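## Task

Take plate C15 out of plate nest N1 and set it on the sealer's stage, lying flat and seated within the locators. Press START on the sealer and wait while its lamp turns amber and then green. Touching the stage, the plate on it or its foil at any point from cycle start until the stage has come back out means failure. Done only when C15 is sealed and seated on the stage, the stage is out again, and the plate in N2 is undisturbed. Nothing may depend on the robot holding it in place at the end. Release the plate and move the gripper away afterwards.

## Robot and tools

Robot: a single six-joint arm (Doosan M1013) carrying a two-finger Robotiq 140 gripper. There is only one arm, so every motion command is one row of 10 numbers.

Frame: all poses are in the scene frame. Its origin sits on the table top right under the arm's base; +z is up, and looking along +x, +y points left. The base may be slightly tilted. The printed hand position can be somewhat wrong, more so when the arm reaches far. Gripper axes: the fingers extend along the gripper's own +z and close along its own y. end_effector_position is the midpoint between the pads when shut; closed fingertips stick out about 33 mm past it (about 9 mm when wide open), and while closing the tips travel roughly 24 mm further out, so keep that clearance above surfaces.

Row layout: x, y, z, qw, qx, qy, qz, position, force_limit, speed. The first three are an absolute target position in metres; the next four an absolute orientation quaternion, w first; both in the scene frame, so together they form a pose. The last three are each in [-1, 1]. position: +1 = fully open (140 mm), about -0.8 = pads touching, -1 = close until blocked. force_limit: about 14 N at -1, 60 N at 0, 107 N at +1. speed: finger gap rate about 30 mm/s at -1, 140 at 0, 250 at +1. Put the intended quaternion in every row; the reported one can drift. Each control step the commanded pose is clipped to at most 70 mm and 16 degrees from the measured pose. A target more than 0.6 m from the last reported position along any gripper axis gets refused and nothing is sent.

execute_actions: argument actions, a list holding zero or one item, plus optional pictures (boolean). Empty list: just report the state. Motion item: rows (1 to 15 rows) and steps (at most 15, default 15); each step is 1/30 s, one row per step, the last row reused if rows run out. After the call the arm only continues to the last clipped pose, so check the result and send the remainder. Wait item: steps only (up to 300), counted from the previous result, thinking time included.

move: argument target (one row as above) and speed in m/s (0.002 to 0.5, default 0.25; rotation capped at twice that in rad/s). It drives a straight path from the current spot to the target lasting 0.5 to 10 s (longer paths stop short). It ignores obstacles, may lag or overshoot speed, and the finger numbers apply at its start. Its result adds a move: line: done (settled near target), off_target, moving, held or fault, plus limits such as paced (pose clipped) or held (steps blocked by a check, after which the arm may suddenly speed up), and the remaining distance.

wait: argument seconds, 0 to 10; nothing new is sent meanwhile.

zoom_image: camera (cam_high, cam_low or cam_wrist) and region [x0, y0, x1, y1] in that image's pixels, at most 504 by 504. Image sizes: cam_high 896x504, cam_low 896x504, cam_wrist 504x504 (fisheye).

read_manual: optional section, only "licences"; returns URDF licence text, no motion.

finished_scene: argument scene, the current scene's number.

Results: a state line with gripper position, quaternion and velocities; joint positions from base outward; object_status (0 moving, 1 blocked while opening, 2 blocked while closing = holding something, 3 reached the requested position or pads met, a thin item may still be held); position_measured in counts (3 open, 230 pads met, not linear); flange force (noisy, includes held weight, "no reading" near singular poses or at start); "pose unreachable" and HELD mark steps the clearance check changed or blocked (a base mount counts as arm); "Hand target" shows where the controller is heading; MOTOR HOT warns of overheating.

Gripping: send position -1 and confirm object_status 2. Stopped fingers stay put until the position number changes by 0.01 or more. To squeeze harder, raise force_limit and switch position between -1 and -0.98.

Faults: contact torque reaching a joint's limit (waist and shoulder 323, elbow 152, wrist joints 42.7 N m, held weight included) or an outside force of 144 N stops the arm for 10 s and drops the rest of the call. The arm is stiff, so aiming even slightly past a firm contact can trip this; approach slowly and aim at the contact, not through it. Holding loads while idle heats motors; overheating brakes the arm.

Task notes: a red sealer lamp means the plate is unseated or the stage was blocked; correct it and press START again. Keep clear of the stage, plate and foil during a cycle. Loose items can get nudged occasionally. Never push or knock anything off the table, avoid drops, slips and hard impacts, and finish with the fingers open and the gripper withdrawn.

Each tool is called after "Emit:" by a JSON object that holds its "fn" and its "kwargs".

## Session

Emit:
{"fn": "execute_actions", "kwargs": {"actions": []}}

Scene clock: 0.00 s of 6600.00 s.
end_effector_position=(+0.0366, +0.1464, +0.3263) position_measured=3 object_status=3 end_effector_quat_wxyz=(-0.015, -0.183, +0.983, -0.001) end_effector_velocity=(-0.000, -0.000, -0.000) end_effector_angular_velocity=(-0.001, +0.000, +0.000)
Joint positions: [ 1.008 -0.732  2.363  0.018  1.516 -0.882]
Joint velocities: [-0.     0.     0.    -0.     0.001 -0.   ]
Flange force (N, the push that the arm receives, along the gripper's own x y z axes): no reading
Hand target: +0.037, +0.146, +0.326; -0.015, -0.183, +0.983, -0.001

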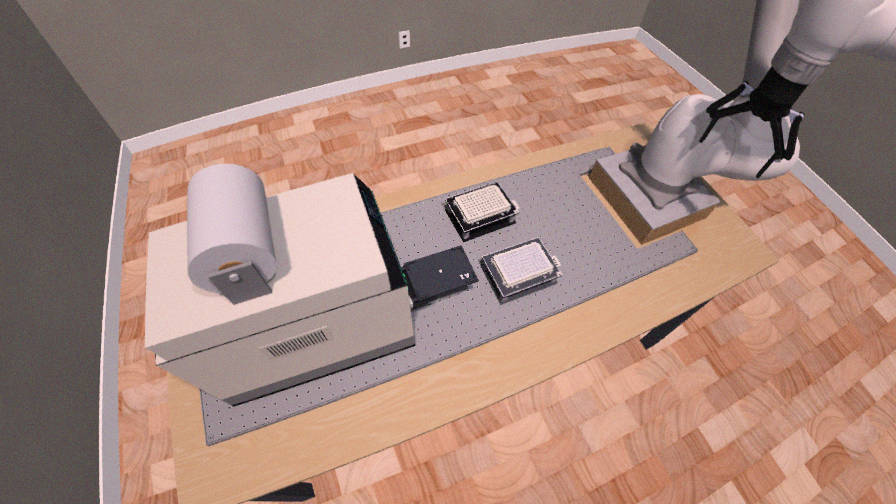

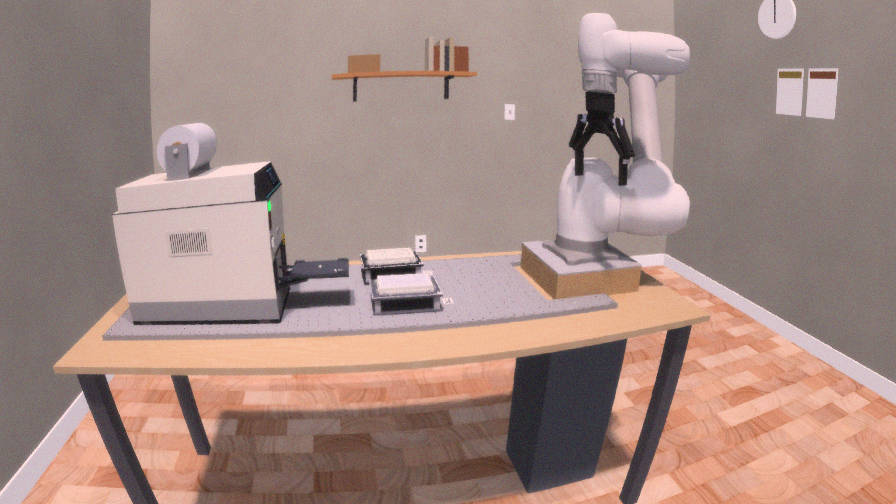

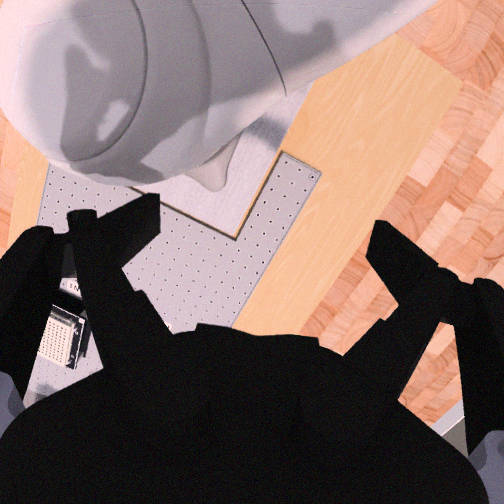

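Emit:
{"fn": "move", "kwargs": {"target": [0.55,0.0,0.4,0,0,1,0,1,-0.5,0]}}

Emit:
{"fn": "zoom_image", "kwargs": {"camera": "cam_high", "region": [340,160,600,320]}}

Scene clock: 5.83 s of 6600.00 s.
end_effector_position=(+0.5497, +0.0002, +0.3998) position_measured=3 object_status=3 end_effector_quat_wxyz=(-0.000, +0.000, +1.000, +0.001) end_effector_velocity=(+0.001, -0.000, +0.000) end_effector_angular_velocity=(+0.000, -0.001, +0.001)
Joint positions: [-0.129 -0.007  1.786  0.015  1.354 -1.653]
Joint velocities: [-0.     0.001 -0.001  0.    -0.001 -0.001]
Flange force (N, the push that the arm receives, along the gripper's own x y z axes): [0.8 -0.9 -1.9]
Hand target: +0.550, +0.000, +0.400; -0.000, +0.000, +1.000, +0.001
Off the commanded pose: 0.000 m, 0 deg.
After step 90, 0.27 s passed at rest.
move: done

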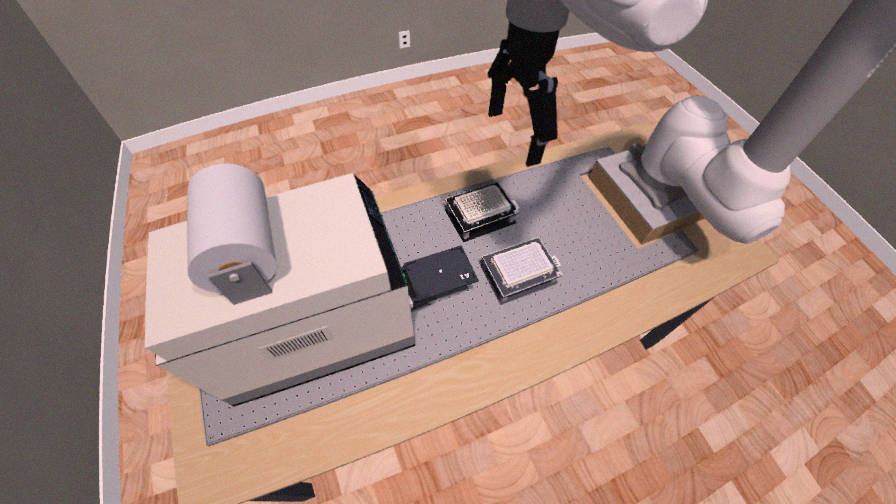

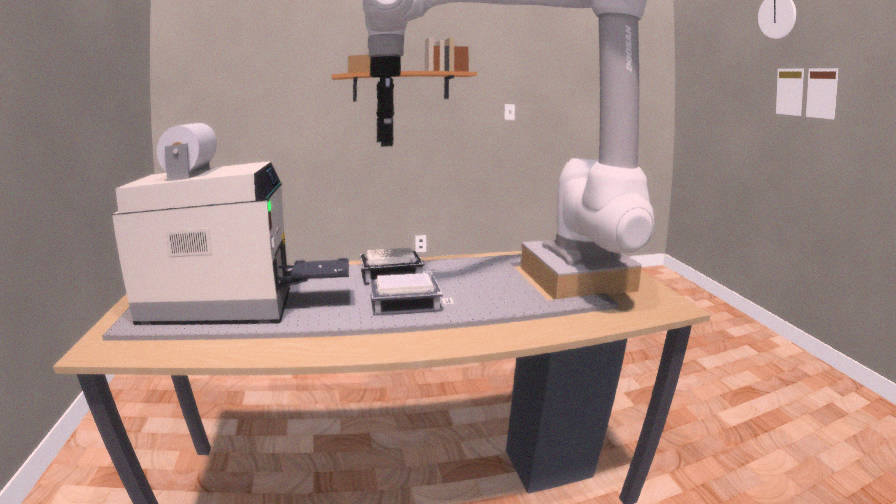

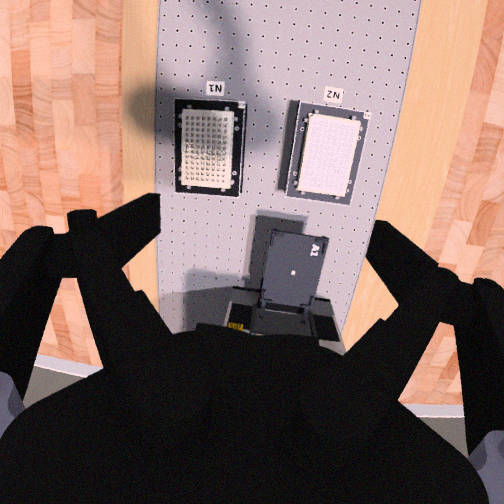

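Region (340, 160, 600, 320) of cam_high's 896x504 image, scaled by 1.938, with more detail than that image has; it fills the top 310 rows of this view, and the rest is white.

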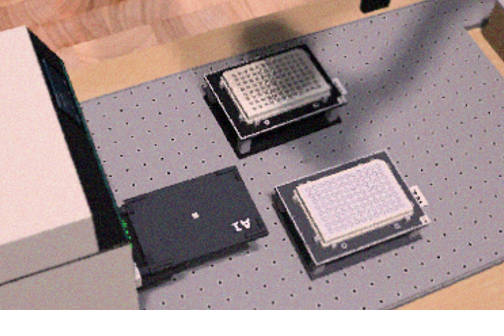

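Emit:
{"fn": "move", "kwargs": {"target": [0.55,-0.095,0.2,0,0,1,0,1,-0.5,0]}}

Emit:
{"fn": "zoom_image", "kwargs": {"camera": "cam_low", "region": [240,150,480,330]}}

Scene clock: 9.23 s of 6600.00 s.
end_effector_position=(+0.5497, -0.0948, +0.2001) position_measured=3 object_status=3 end_effector_quat_wxyz=(+0.000, +0.000, +1.000, +0.000) end_effector_velocity=(+0.000, -0.000, -0.001) end_effector_angular_velocity=(-0.000, -0.000, +0.000)
Joint positions: [-0.294  0.143  2.016  0.017  0.976 -1.824]
Joint velocities: [-0.     0.001  0.001 -0.    -0.002 -0.001]
Flange force (N, the push that the arm receives, along the gripper's own x y z axes): [3.0 2.1 -5.8]
Hand target: +0.550, -0.095, +0.200; +0.000, +0.000, +1.000, +0.000
Off the commanded pose: 0.000 m, 0 deg.
move: done

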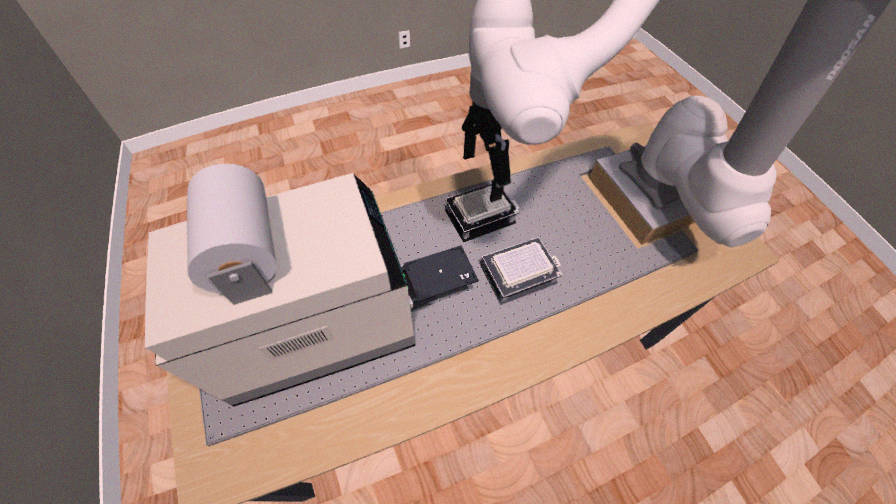

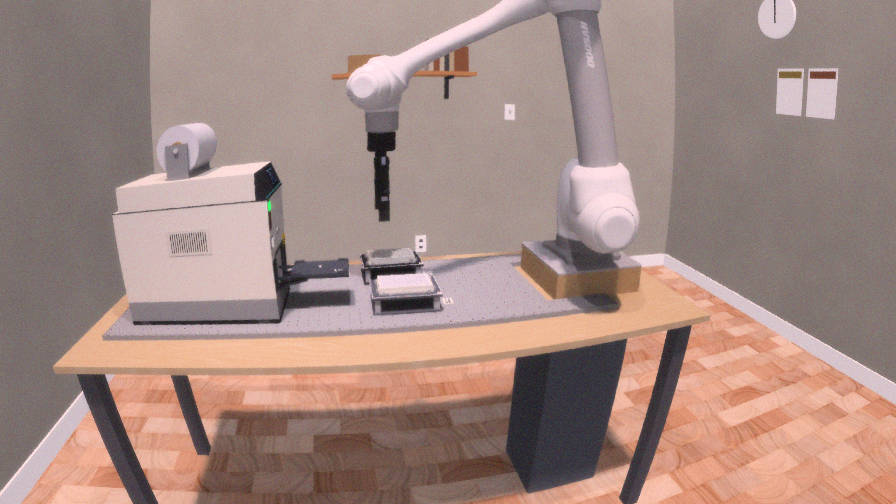

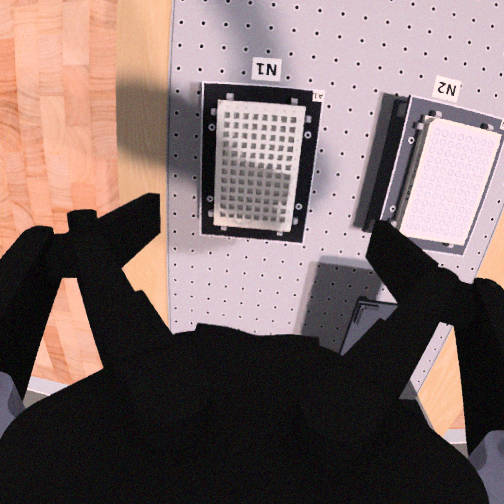

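Region (240, 150, 480, 330) of cam_low's 896x504 image, scaled by 2.100, with more detail than that image has; it fills the top 378 rows of this view, and the rest is white.

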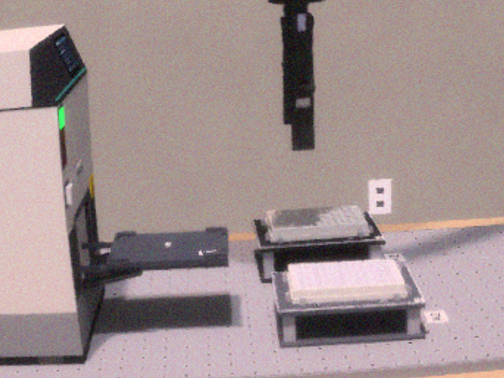

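Emit:
{"fn": "move", "kwargs": {"target": [0.532,-0.097,0.115,0,0,1,0,0.7,-0.5,0], "speed": 0.15}}

Emit:
{"fn": "zoom_image", "kwargs": {"camera": "cam_low", "region": [340,190,460,290]}}

Emit:
{"fn": "zoom_image", "kwargs": {"camera": "cam_wrist", "region": [130,50,410,330]}}

Scene clock: 12.40 s of 6600.00 s.
end_effector_position=(+0.5319, -0.0970, +0.1151) position_measured=41 object_status=3 end_effector_quat_wxyz=(+0.000, +0.000, +1.000, -0.000) end_effector_velocity=(+0.000, -0.000, -0.000) end_effector_angular_velocity=(-0.000, -0.001, +0.000)
Joint positions: [-0.303  0.217  2.119  0.019  0.8   -1.838]
Joint velocities: [-0.    -0.     0.     0.    -0.001 -0.001]
Flange force (N, the push that the arm receives, along the gripper's own x y z axes): [1.4 -1.5 -4.0]
Hand target: +0.532, -0.097, +0.115; -0.000, +0.000, +1.000, -0.000
Off the commanded pose: 0.000 m, 0 deg.
move: done

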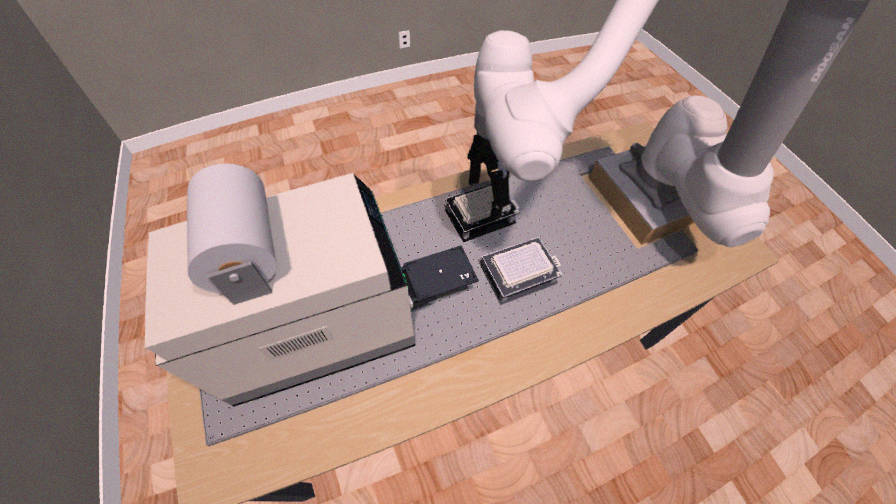

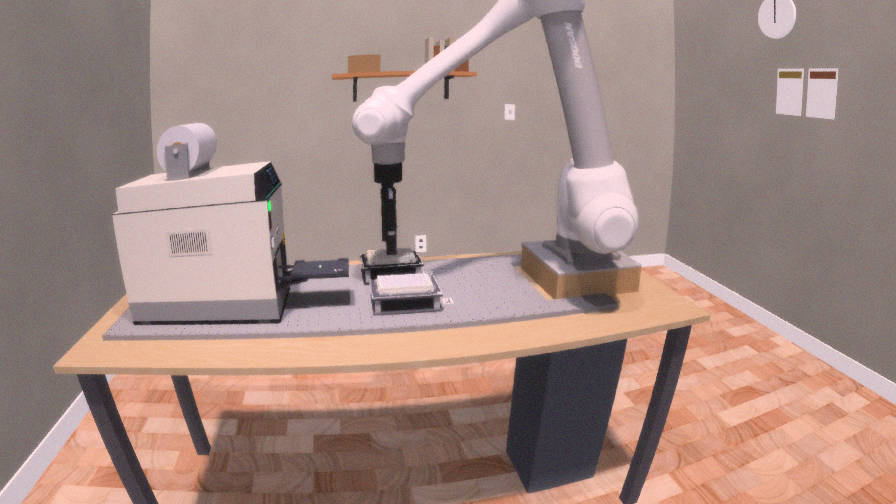

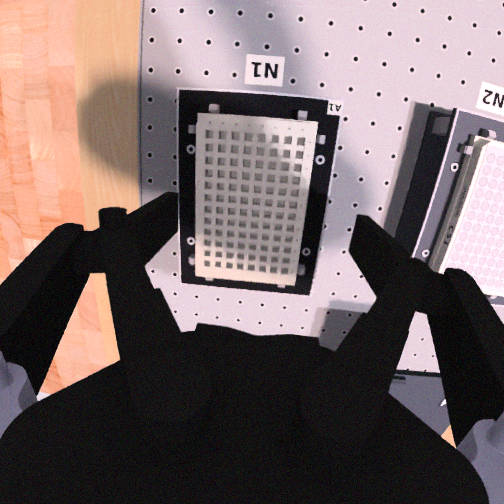

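Region (340, 190, 460, 290) of cam_low's 896x504 image, scaled by 4.200, with more detail than that image has.

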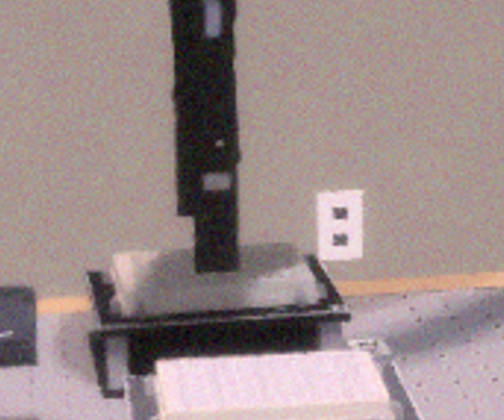

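Region (130, 50, 410, 330) of cam_wrist's 504x504 image, scaled by 1.800, with more detail than that image has.

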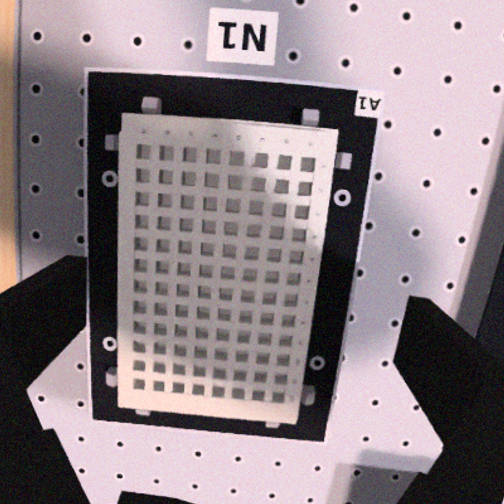

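Emit:
{"fn": "move", "kwargs": {"target": [0.532,-0.11,0.104,0,0,1,0,0.7,-0.5,0], "speed": 0.05}}

Emit:
{"fn": "zoom_image", "kwargs": {"camera": "cam_high", "region": [430,150,550,250]}}

Emit:
{"fn": "zoom_image", "kwargs": {"camera": "cam_low", "region": [340,190,460,290]}}

Scene clock: 16.17 s of 6600.00 s.
end_effector_position=(+0.5320, -0.1100, +0.1040) position_measured=41 object_status=3 end_effector_quat_wxyz=(+0.000, +0.000, +1.000, +0.000) end_effector_velocity=(-0.000, -0.000, -0.001) end_effector_angular_velocity=(+0.001, +0.001, +0.000)
Joint positions: [-0.326  0.236  2.122  0.02   0.778 -1.862]
Joint velocities: [-0.     0.001  0.     0.001 -0.    -0.001]
Flange force (N, the push that the arm receives, along the gripper's own x y z axes): [0.6 0.5 -5.0]
Hand target: +0.532, -0.110, +0.104; +0.000, +0.000, +1.000, +0.000
Off the commanded pose: 0.000 m, 0 deg.
After step 90, 0.03 s passed at rest.
move: done

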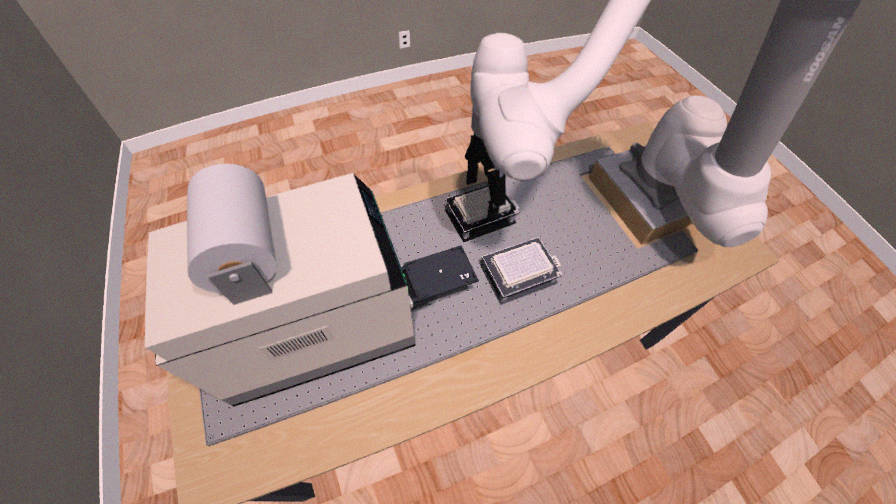

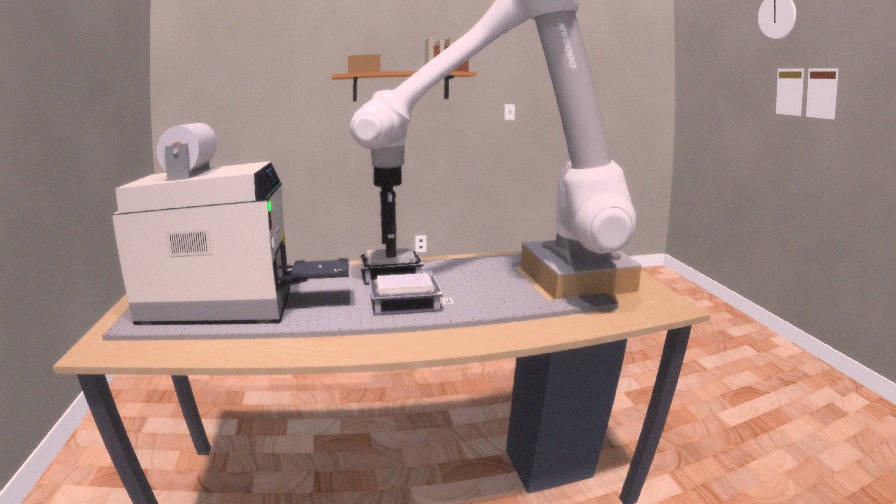

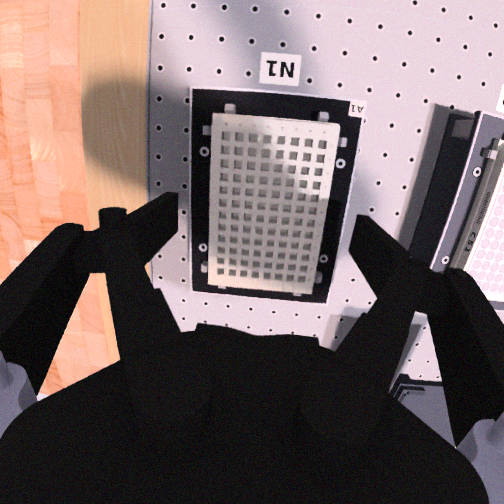

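Region (430, 150, 550, 250) of cam_high's 896x504 image, scaled by 4.200, with more detail than that image has.

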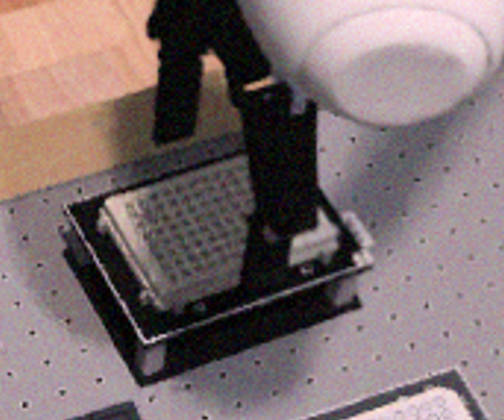

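Region (340, 190, 460, 290) of cam_low's 896x504 image, scaled by 4.200, with more detail than that image has.

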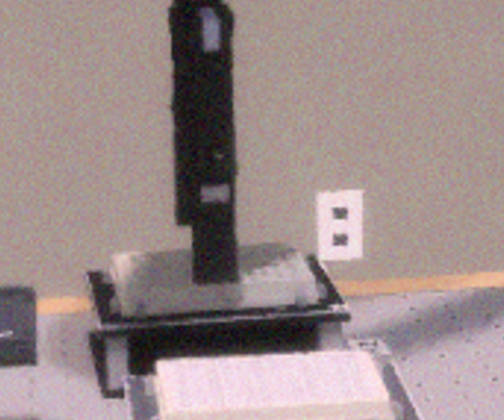

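Emit:
{"fn": "move", "kwargs": {"target": [0.532,-0.11,0.09,0,0,1,0,0.6,-0.5,0], "speed": 0.03}}

Emit:
{"fn": "zoom_image", "kwargs": {"camera": "cam_high", "region": [430,150,550,250]}}

Emit:
{"fn": "zoom_image", "kwargs": {"camera": "cam_low", "region": [340,190,460,290]}}

Scene clock: 18.67 s of 6600.00 s.
end_effector_position=(+0.5320, -0.1100, +0.0900) position_measured=53 object_status=3 end_effector_quat_wxyz=(+0.000, +0.000, +1.000, -0.000) end_effector_velocity=(-0.000, +0.000, -0.000) end_effector_angular_velocity=(+0.000, +0.001, -0.001)
Joint positions: [-0.326  0.255  2.131  0.02   0.75  -1.862]
Joint velocities: [ 0.     0.001  0.     0.    -0.     0.001]
Flange force (N, the push that the arm receives, along the gripper's own x y z axes): [2.3 -0.7 -4.4]
Hand target: +0.532, -0.110, +0.090; -0.000, +0.000, +1.000, -0.000
Off the commanded pose: 0.000 m, 0 deg.
move: done

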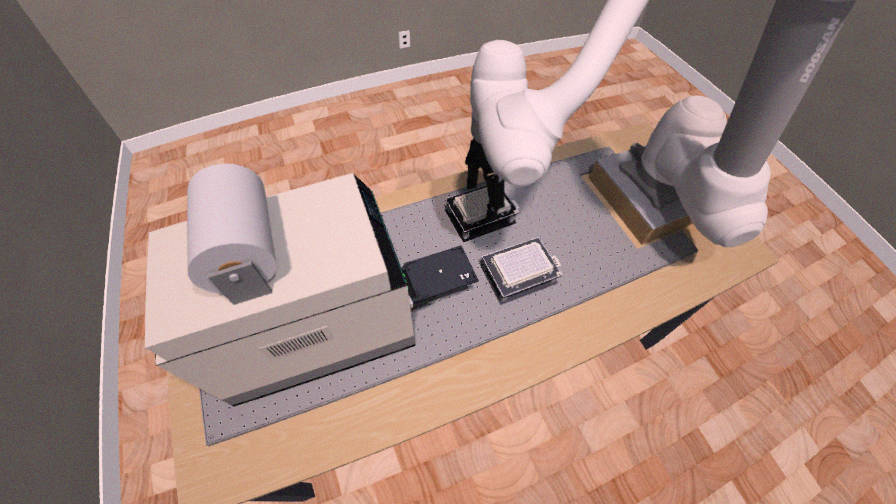

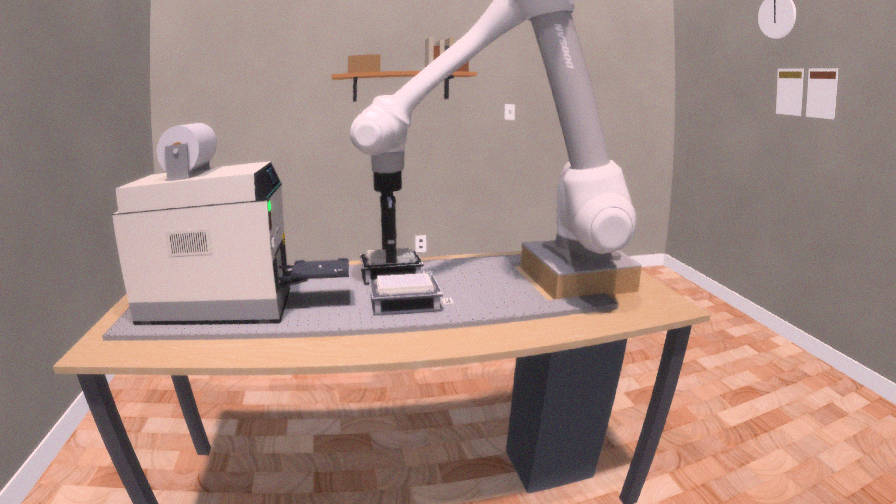

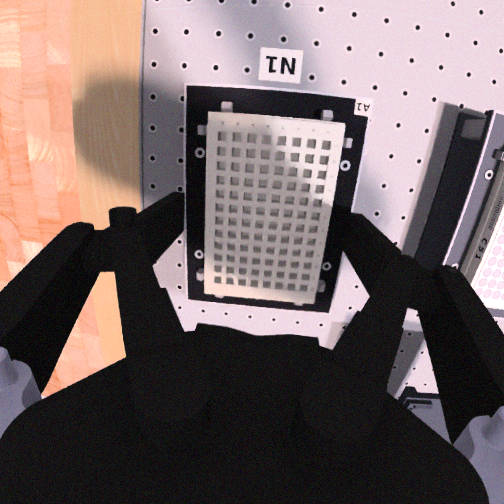

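Region (430, 150, 550, 250) of cam_high's 896x504 image, scaled by 4.200, with more detail than that image has.

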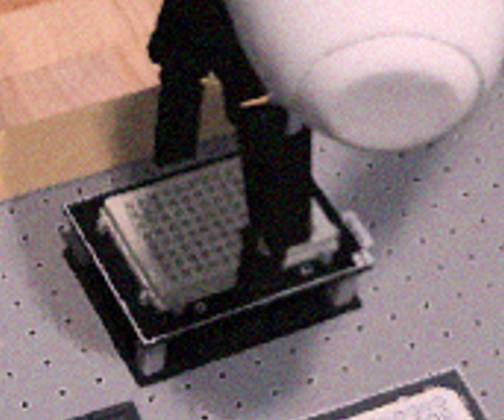

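Region (340, 190, 460, 290) of cam_low's 896x504 image, scaled by 4.200, with more detail than that image has.

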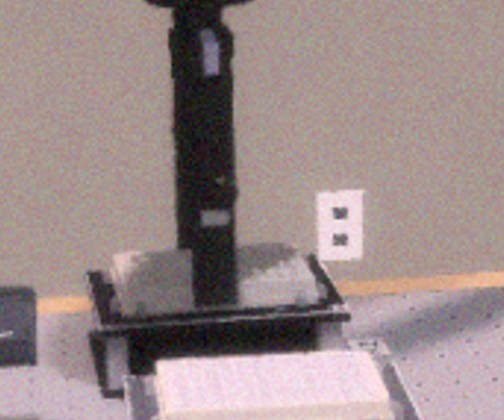

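Emit:
{"fn": "move", "kwargs": {"target": [0.532,-0.109,0.083,0,0,1,0,0.4,-0.5,-0.5], "speed": 0.015}}

Emit:
{"fn": "zoom_image", "kwargs": {"camera": "cam_low", "region": [340,190,460,290]}}

Scene clock: 20.83 s of 6600.00 s.
end_effector_position=(+0.5322, -0.1091, +0.0834) position_measured=78 object_status=3 end_effector_quat_wxyz=(+0.000, -0.000, +1.000, -0.000) end_effector_velocity=(+0.001, +0.000, -0.001) end_effector_angular_velocity=(+0.001, -0.002, -0.001)
Joint positions: [-0.324  0.264  2.135  0.021  0.736 -1.86 ]
Joint velocities: [ 0.     0.001  0.001  0.002 -0.003  0.   ]
Flange force (N, the push that the arm receives, along the gripper's own x y z axes): [30.6 -5.2 -129.2]
Hand target: +0.532, -0.109, +0.083; -0.000, +0.000, +1.000, -0.000
Off the commanded pose: 0.000 m, 0 deg.
move: done

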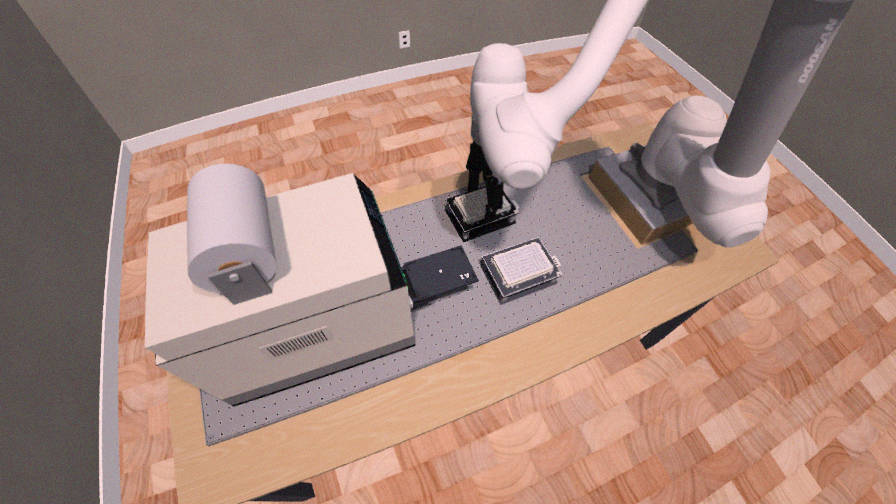

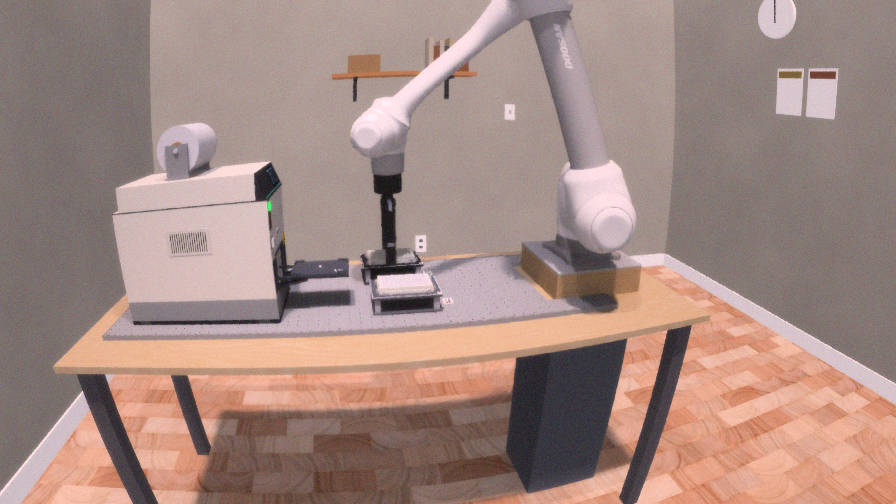

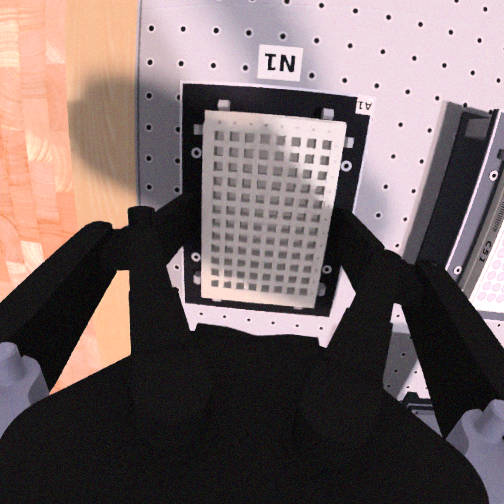

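Region (340, 190, 460, 290) of cam_low's 896x504 image, scaled by 4.200, with more detail than that image has.

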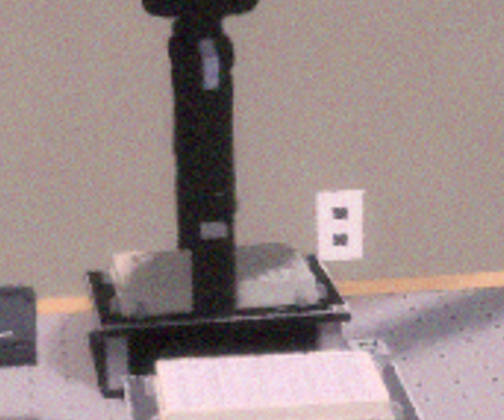

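Touching the nest; raise.

Emit:
{"fn": "move", "kwargs": {"target": [0.532,-0.109,0.0895,0,0,1,0,0.4,-0.5,-0.5], "speed": 0.02}}

Emit:
{"fn": "move", "kwargs": {"target": [0.532,-0.109,0.0895,0,0,1,0,-1,-0.5,-1]}}

Scene clock: 30.93 s of 6600.00 s.
end_effector_position=(+0.5322, -0.1091, +0.0842) position_measured=78 object_status=3 end_effector_quat_wxyz=(+0.000, -0.000, +1.000, -0.000) end_effector_velocity=(-0.000, -0.000, +0.000) end_effector_angular_velocity=(-0.000, +0.001, +0.001)
Joint positions: [-0.324  0.263  2.135  0.021  0.737 -1.86 ]
Joint velocities: [-0.    -0.    -0.    -0.001  0.001 -0.   ]
Flange force (N, the push that the arm receives, along the gripper's own x y z axes): [12.2 -7.1 -29.2]
Hand target: +0.532, -0.109, +0.084; +0.000, -0.000, +1.000, -0.000
Off the commanded pose: 0.005 m, 0 deg.
FORCE FAULT: contact force on the arm reached its limit, and the arm stopped for 10 seconds. The contact can be on any part of the arm, not only on its tool. The arm ran no command of this call. The arm holds still and accepts commands again. Move the arm away from the contact; if what it grips holds it there, let go first. Pushing or pulling that hard again can fault the arm again.
The stop began at step 3 of this call (marked STOPPED below). From that step on the arm followed nothing that you had sent. Nothing is kept back now.
Steps of this call (steps 1 to 2: nothing new was sent; steps 3 to 303: the stop). Readings (end_effector_position | what the end effector reports):
1: (+0.5322, -0.1091, +0.0834) | position_measured=78 object_status=3
2: (+0.5321, -0.1091, +0.0835) | position_measured=78 object_status=3
3: (+0.5321, -0.1090, +0.0838) | position_measured=78 object_status=3 STOPPED
4: (+0.5321, -0.1090, +0.0839) | position_measured=78 object_status=3
8: (+0.5322, -0.1091, +0.0841) | position_measured=78 object_status=3
303: the state above
move: fault

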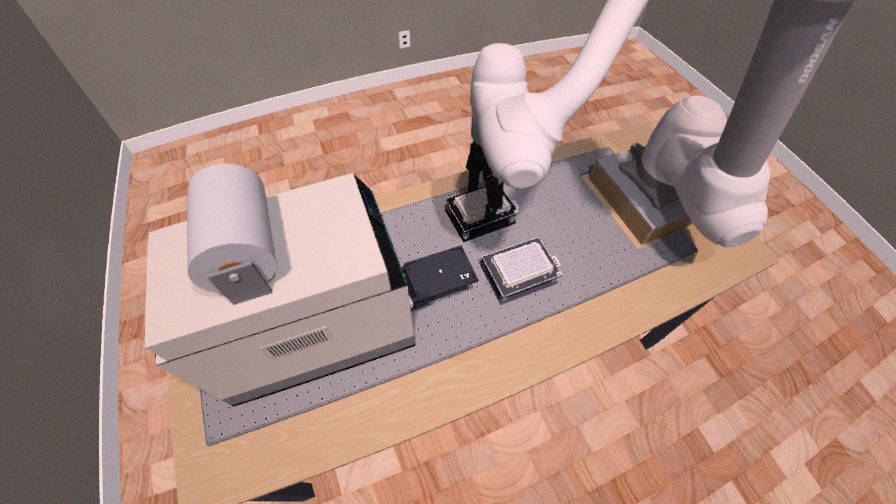

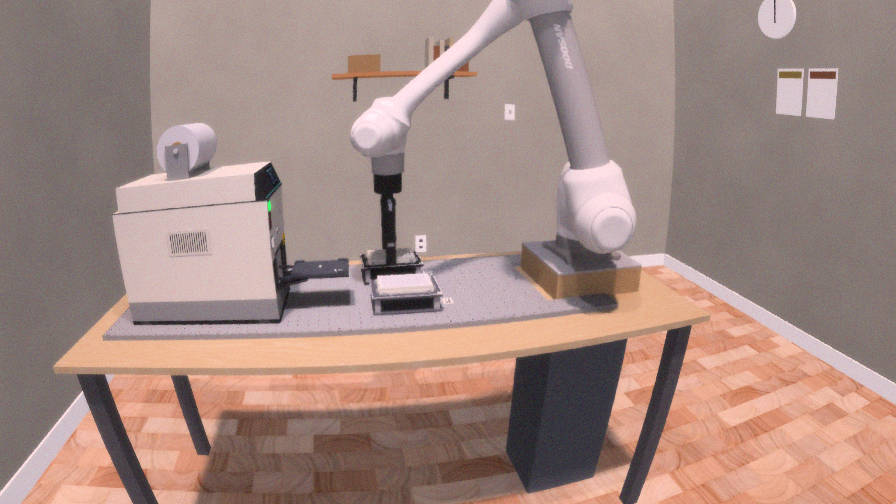

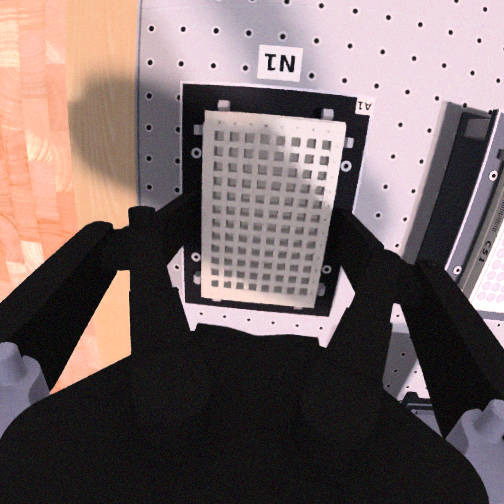

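not run: a fault stop came before this call.

Emit:
{"fn": "move", "kwargs": {"target": [0.532,-0.109,0.0895,0,0,1,0,0.4,-0.5,-0.5], "speed": 0.02}}

Emit:
{"fn": "move", "kwargs": {"target": [0.532,-0.109,0.0895,0,0,1,0,-1,-0.6,-1]}}

Scene clock: 32.93 s of 6600.00 s.
end_effector_position=(+0.5320, -0.1090, +0.0895) position_measured=78 object_status=3 end_effector_quat_wxyz=(+0.000, -0.000, +1.000, +0.000) end_effector_velocity=(-0.001, -0.000, +0.000) end_effector_angular_velocity=(-0.000, +0.000, -0.000)
Joint positions: [-0.324  0.255  2.132  0.021  0.749 -1.86 ]
Joint velocities: [-0.    -0.001  0.001 -0.     0.    -0.   ]
Flange force (N, the push that the arm receives, along the gripper's own x y z axes): [1.0 -1.1 -4.6]
Hand target: +0.532, -0.109, +0.089; +0.000, -0.000, +1.000, +0.000
Off the commanded pose: 0.000 m, 0 deg.
move: done

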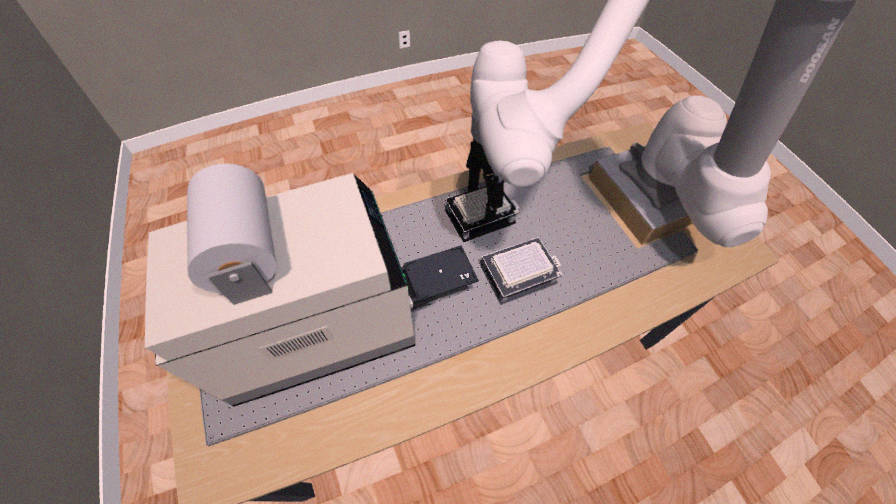

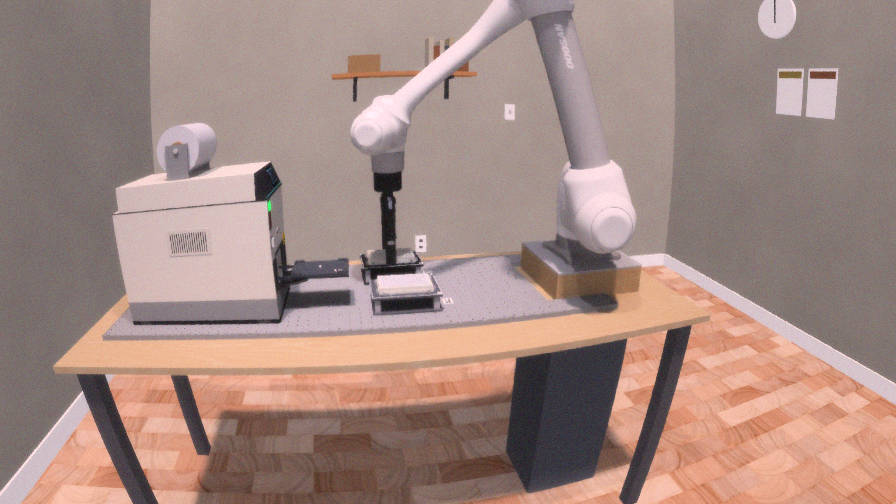

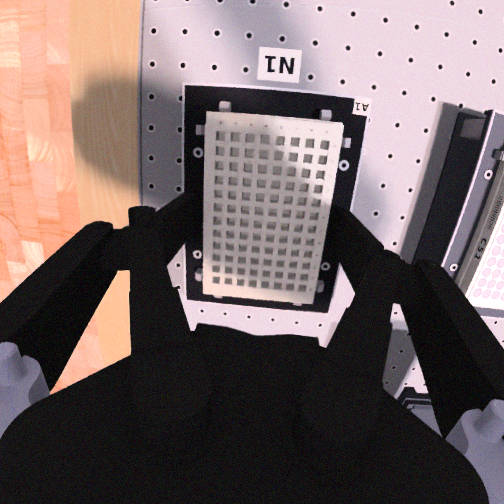

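Scene clock: 33.67 s of 6600.00 s.
end_effector_position=(+0.5321, -0.1090, +0.0896) position_measured=103 object_status=2 end_effector_quat_wxyz=(+0.000, -0.000, +1.000, -0.000) end_effector_velocity=(-0.000, +0.000, -0.001) end_effector_angular_velocity=(+0.001, +0.001, -0.002)
Joint positions: [-0.324  0.255  2.132  0.02   0.749 -1.86 ]
Joint velocities: [ 0.     0.001  0.001  0.001 -0.     0.001]
Flange force (N, the push that the arm receives, along the gripper's own x y z axes): [8.3 0.4 -29.5]
Hand target: +0.532, -0.109, +0.090; -0.000, -0.000, +1.000, +0.000
Off the commanded pose: 0.000 m, 0 deg.
move: done

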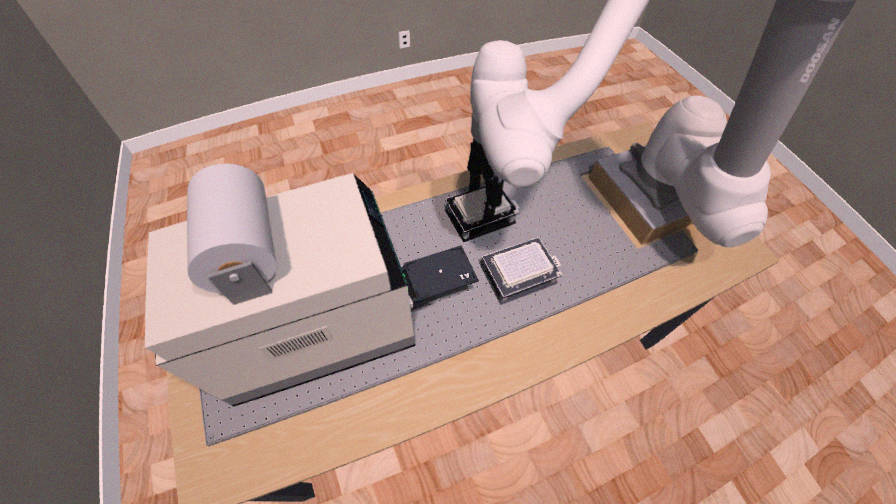

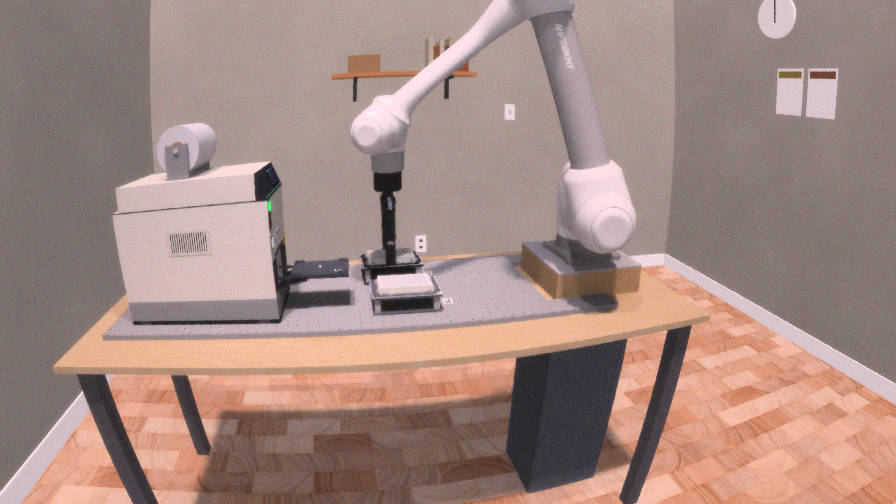

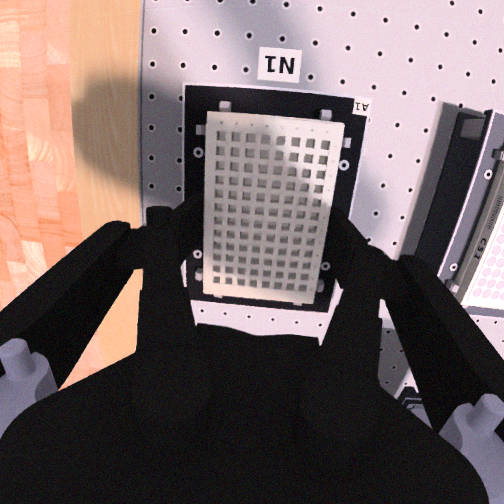

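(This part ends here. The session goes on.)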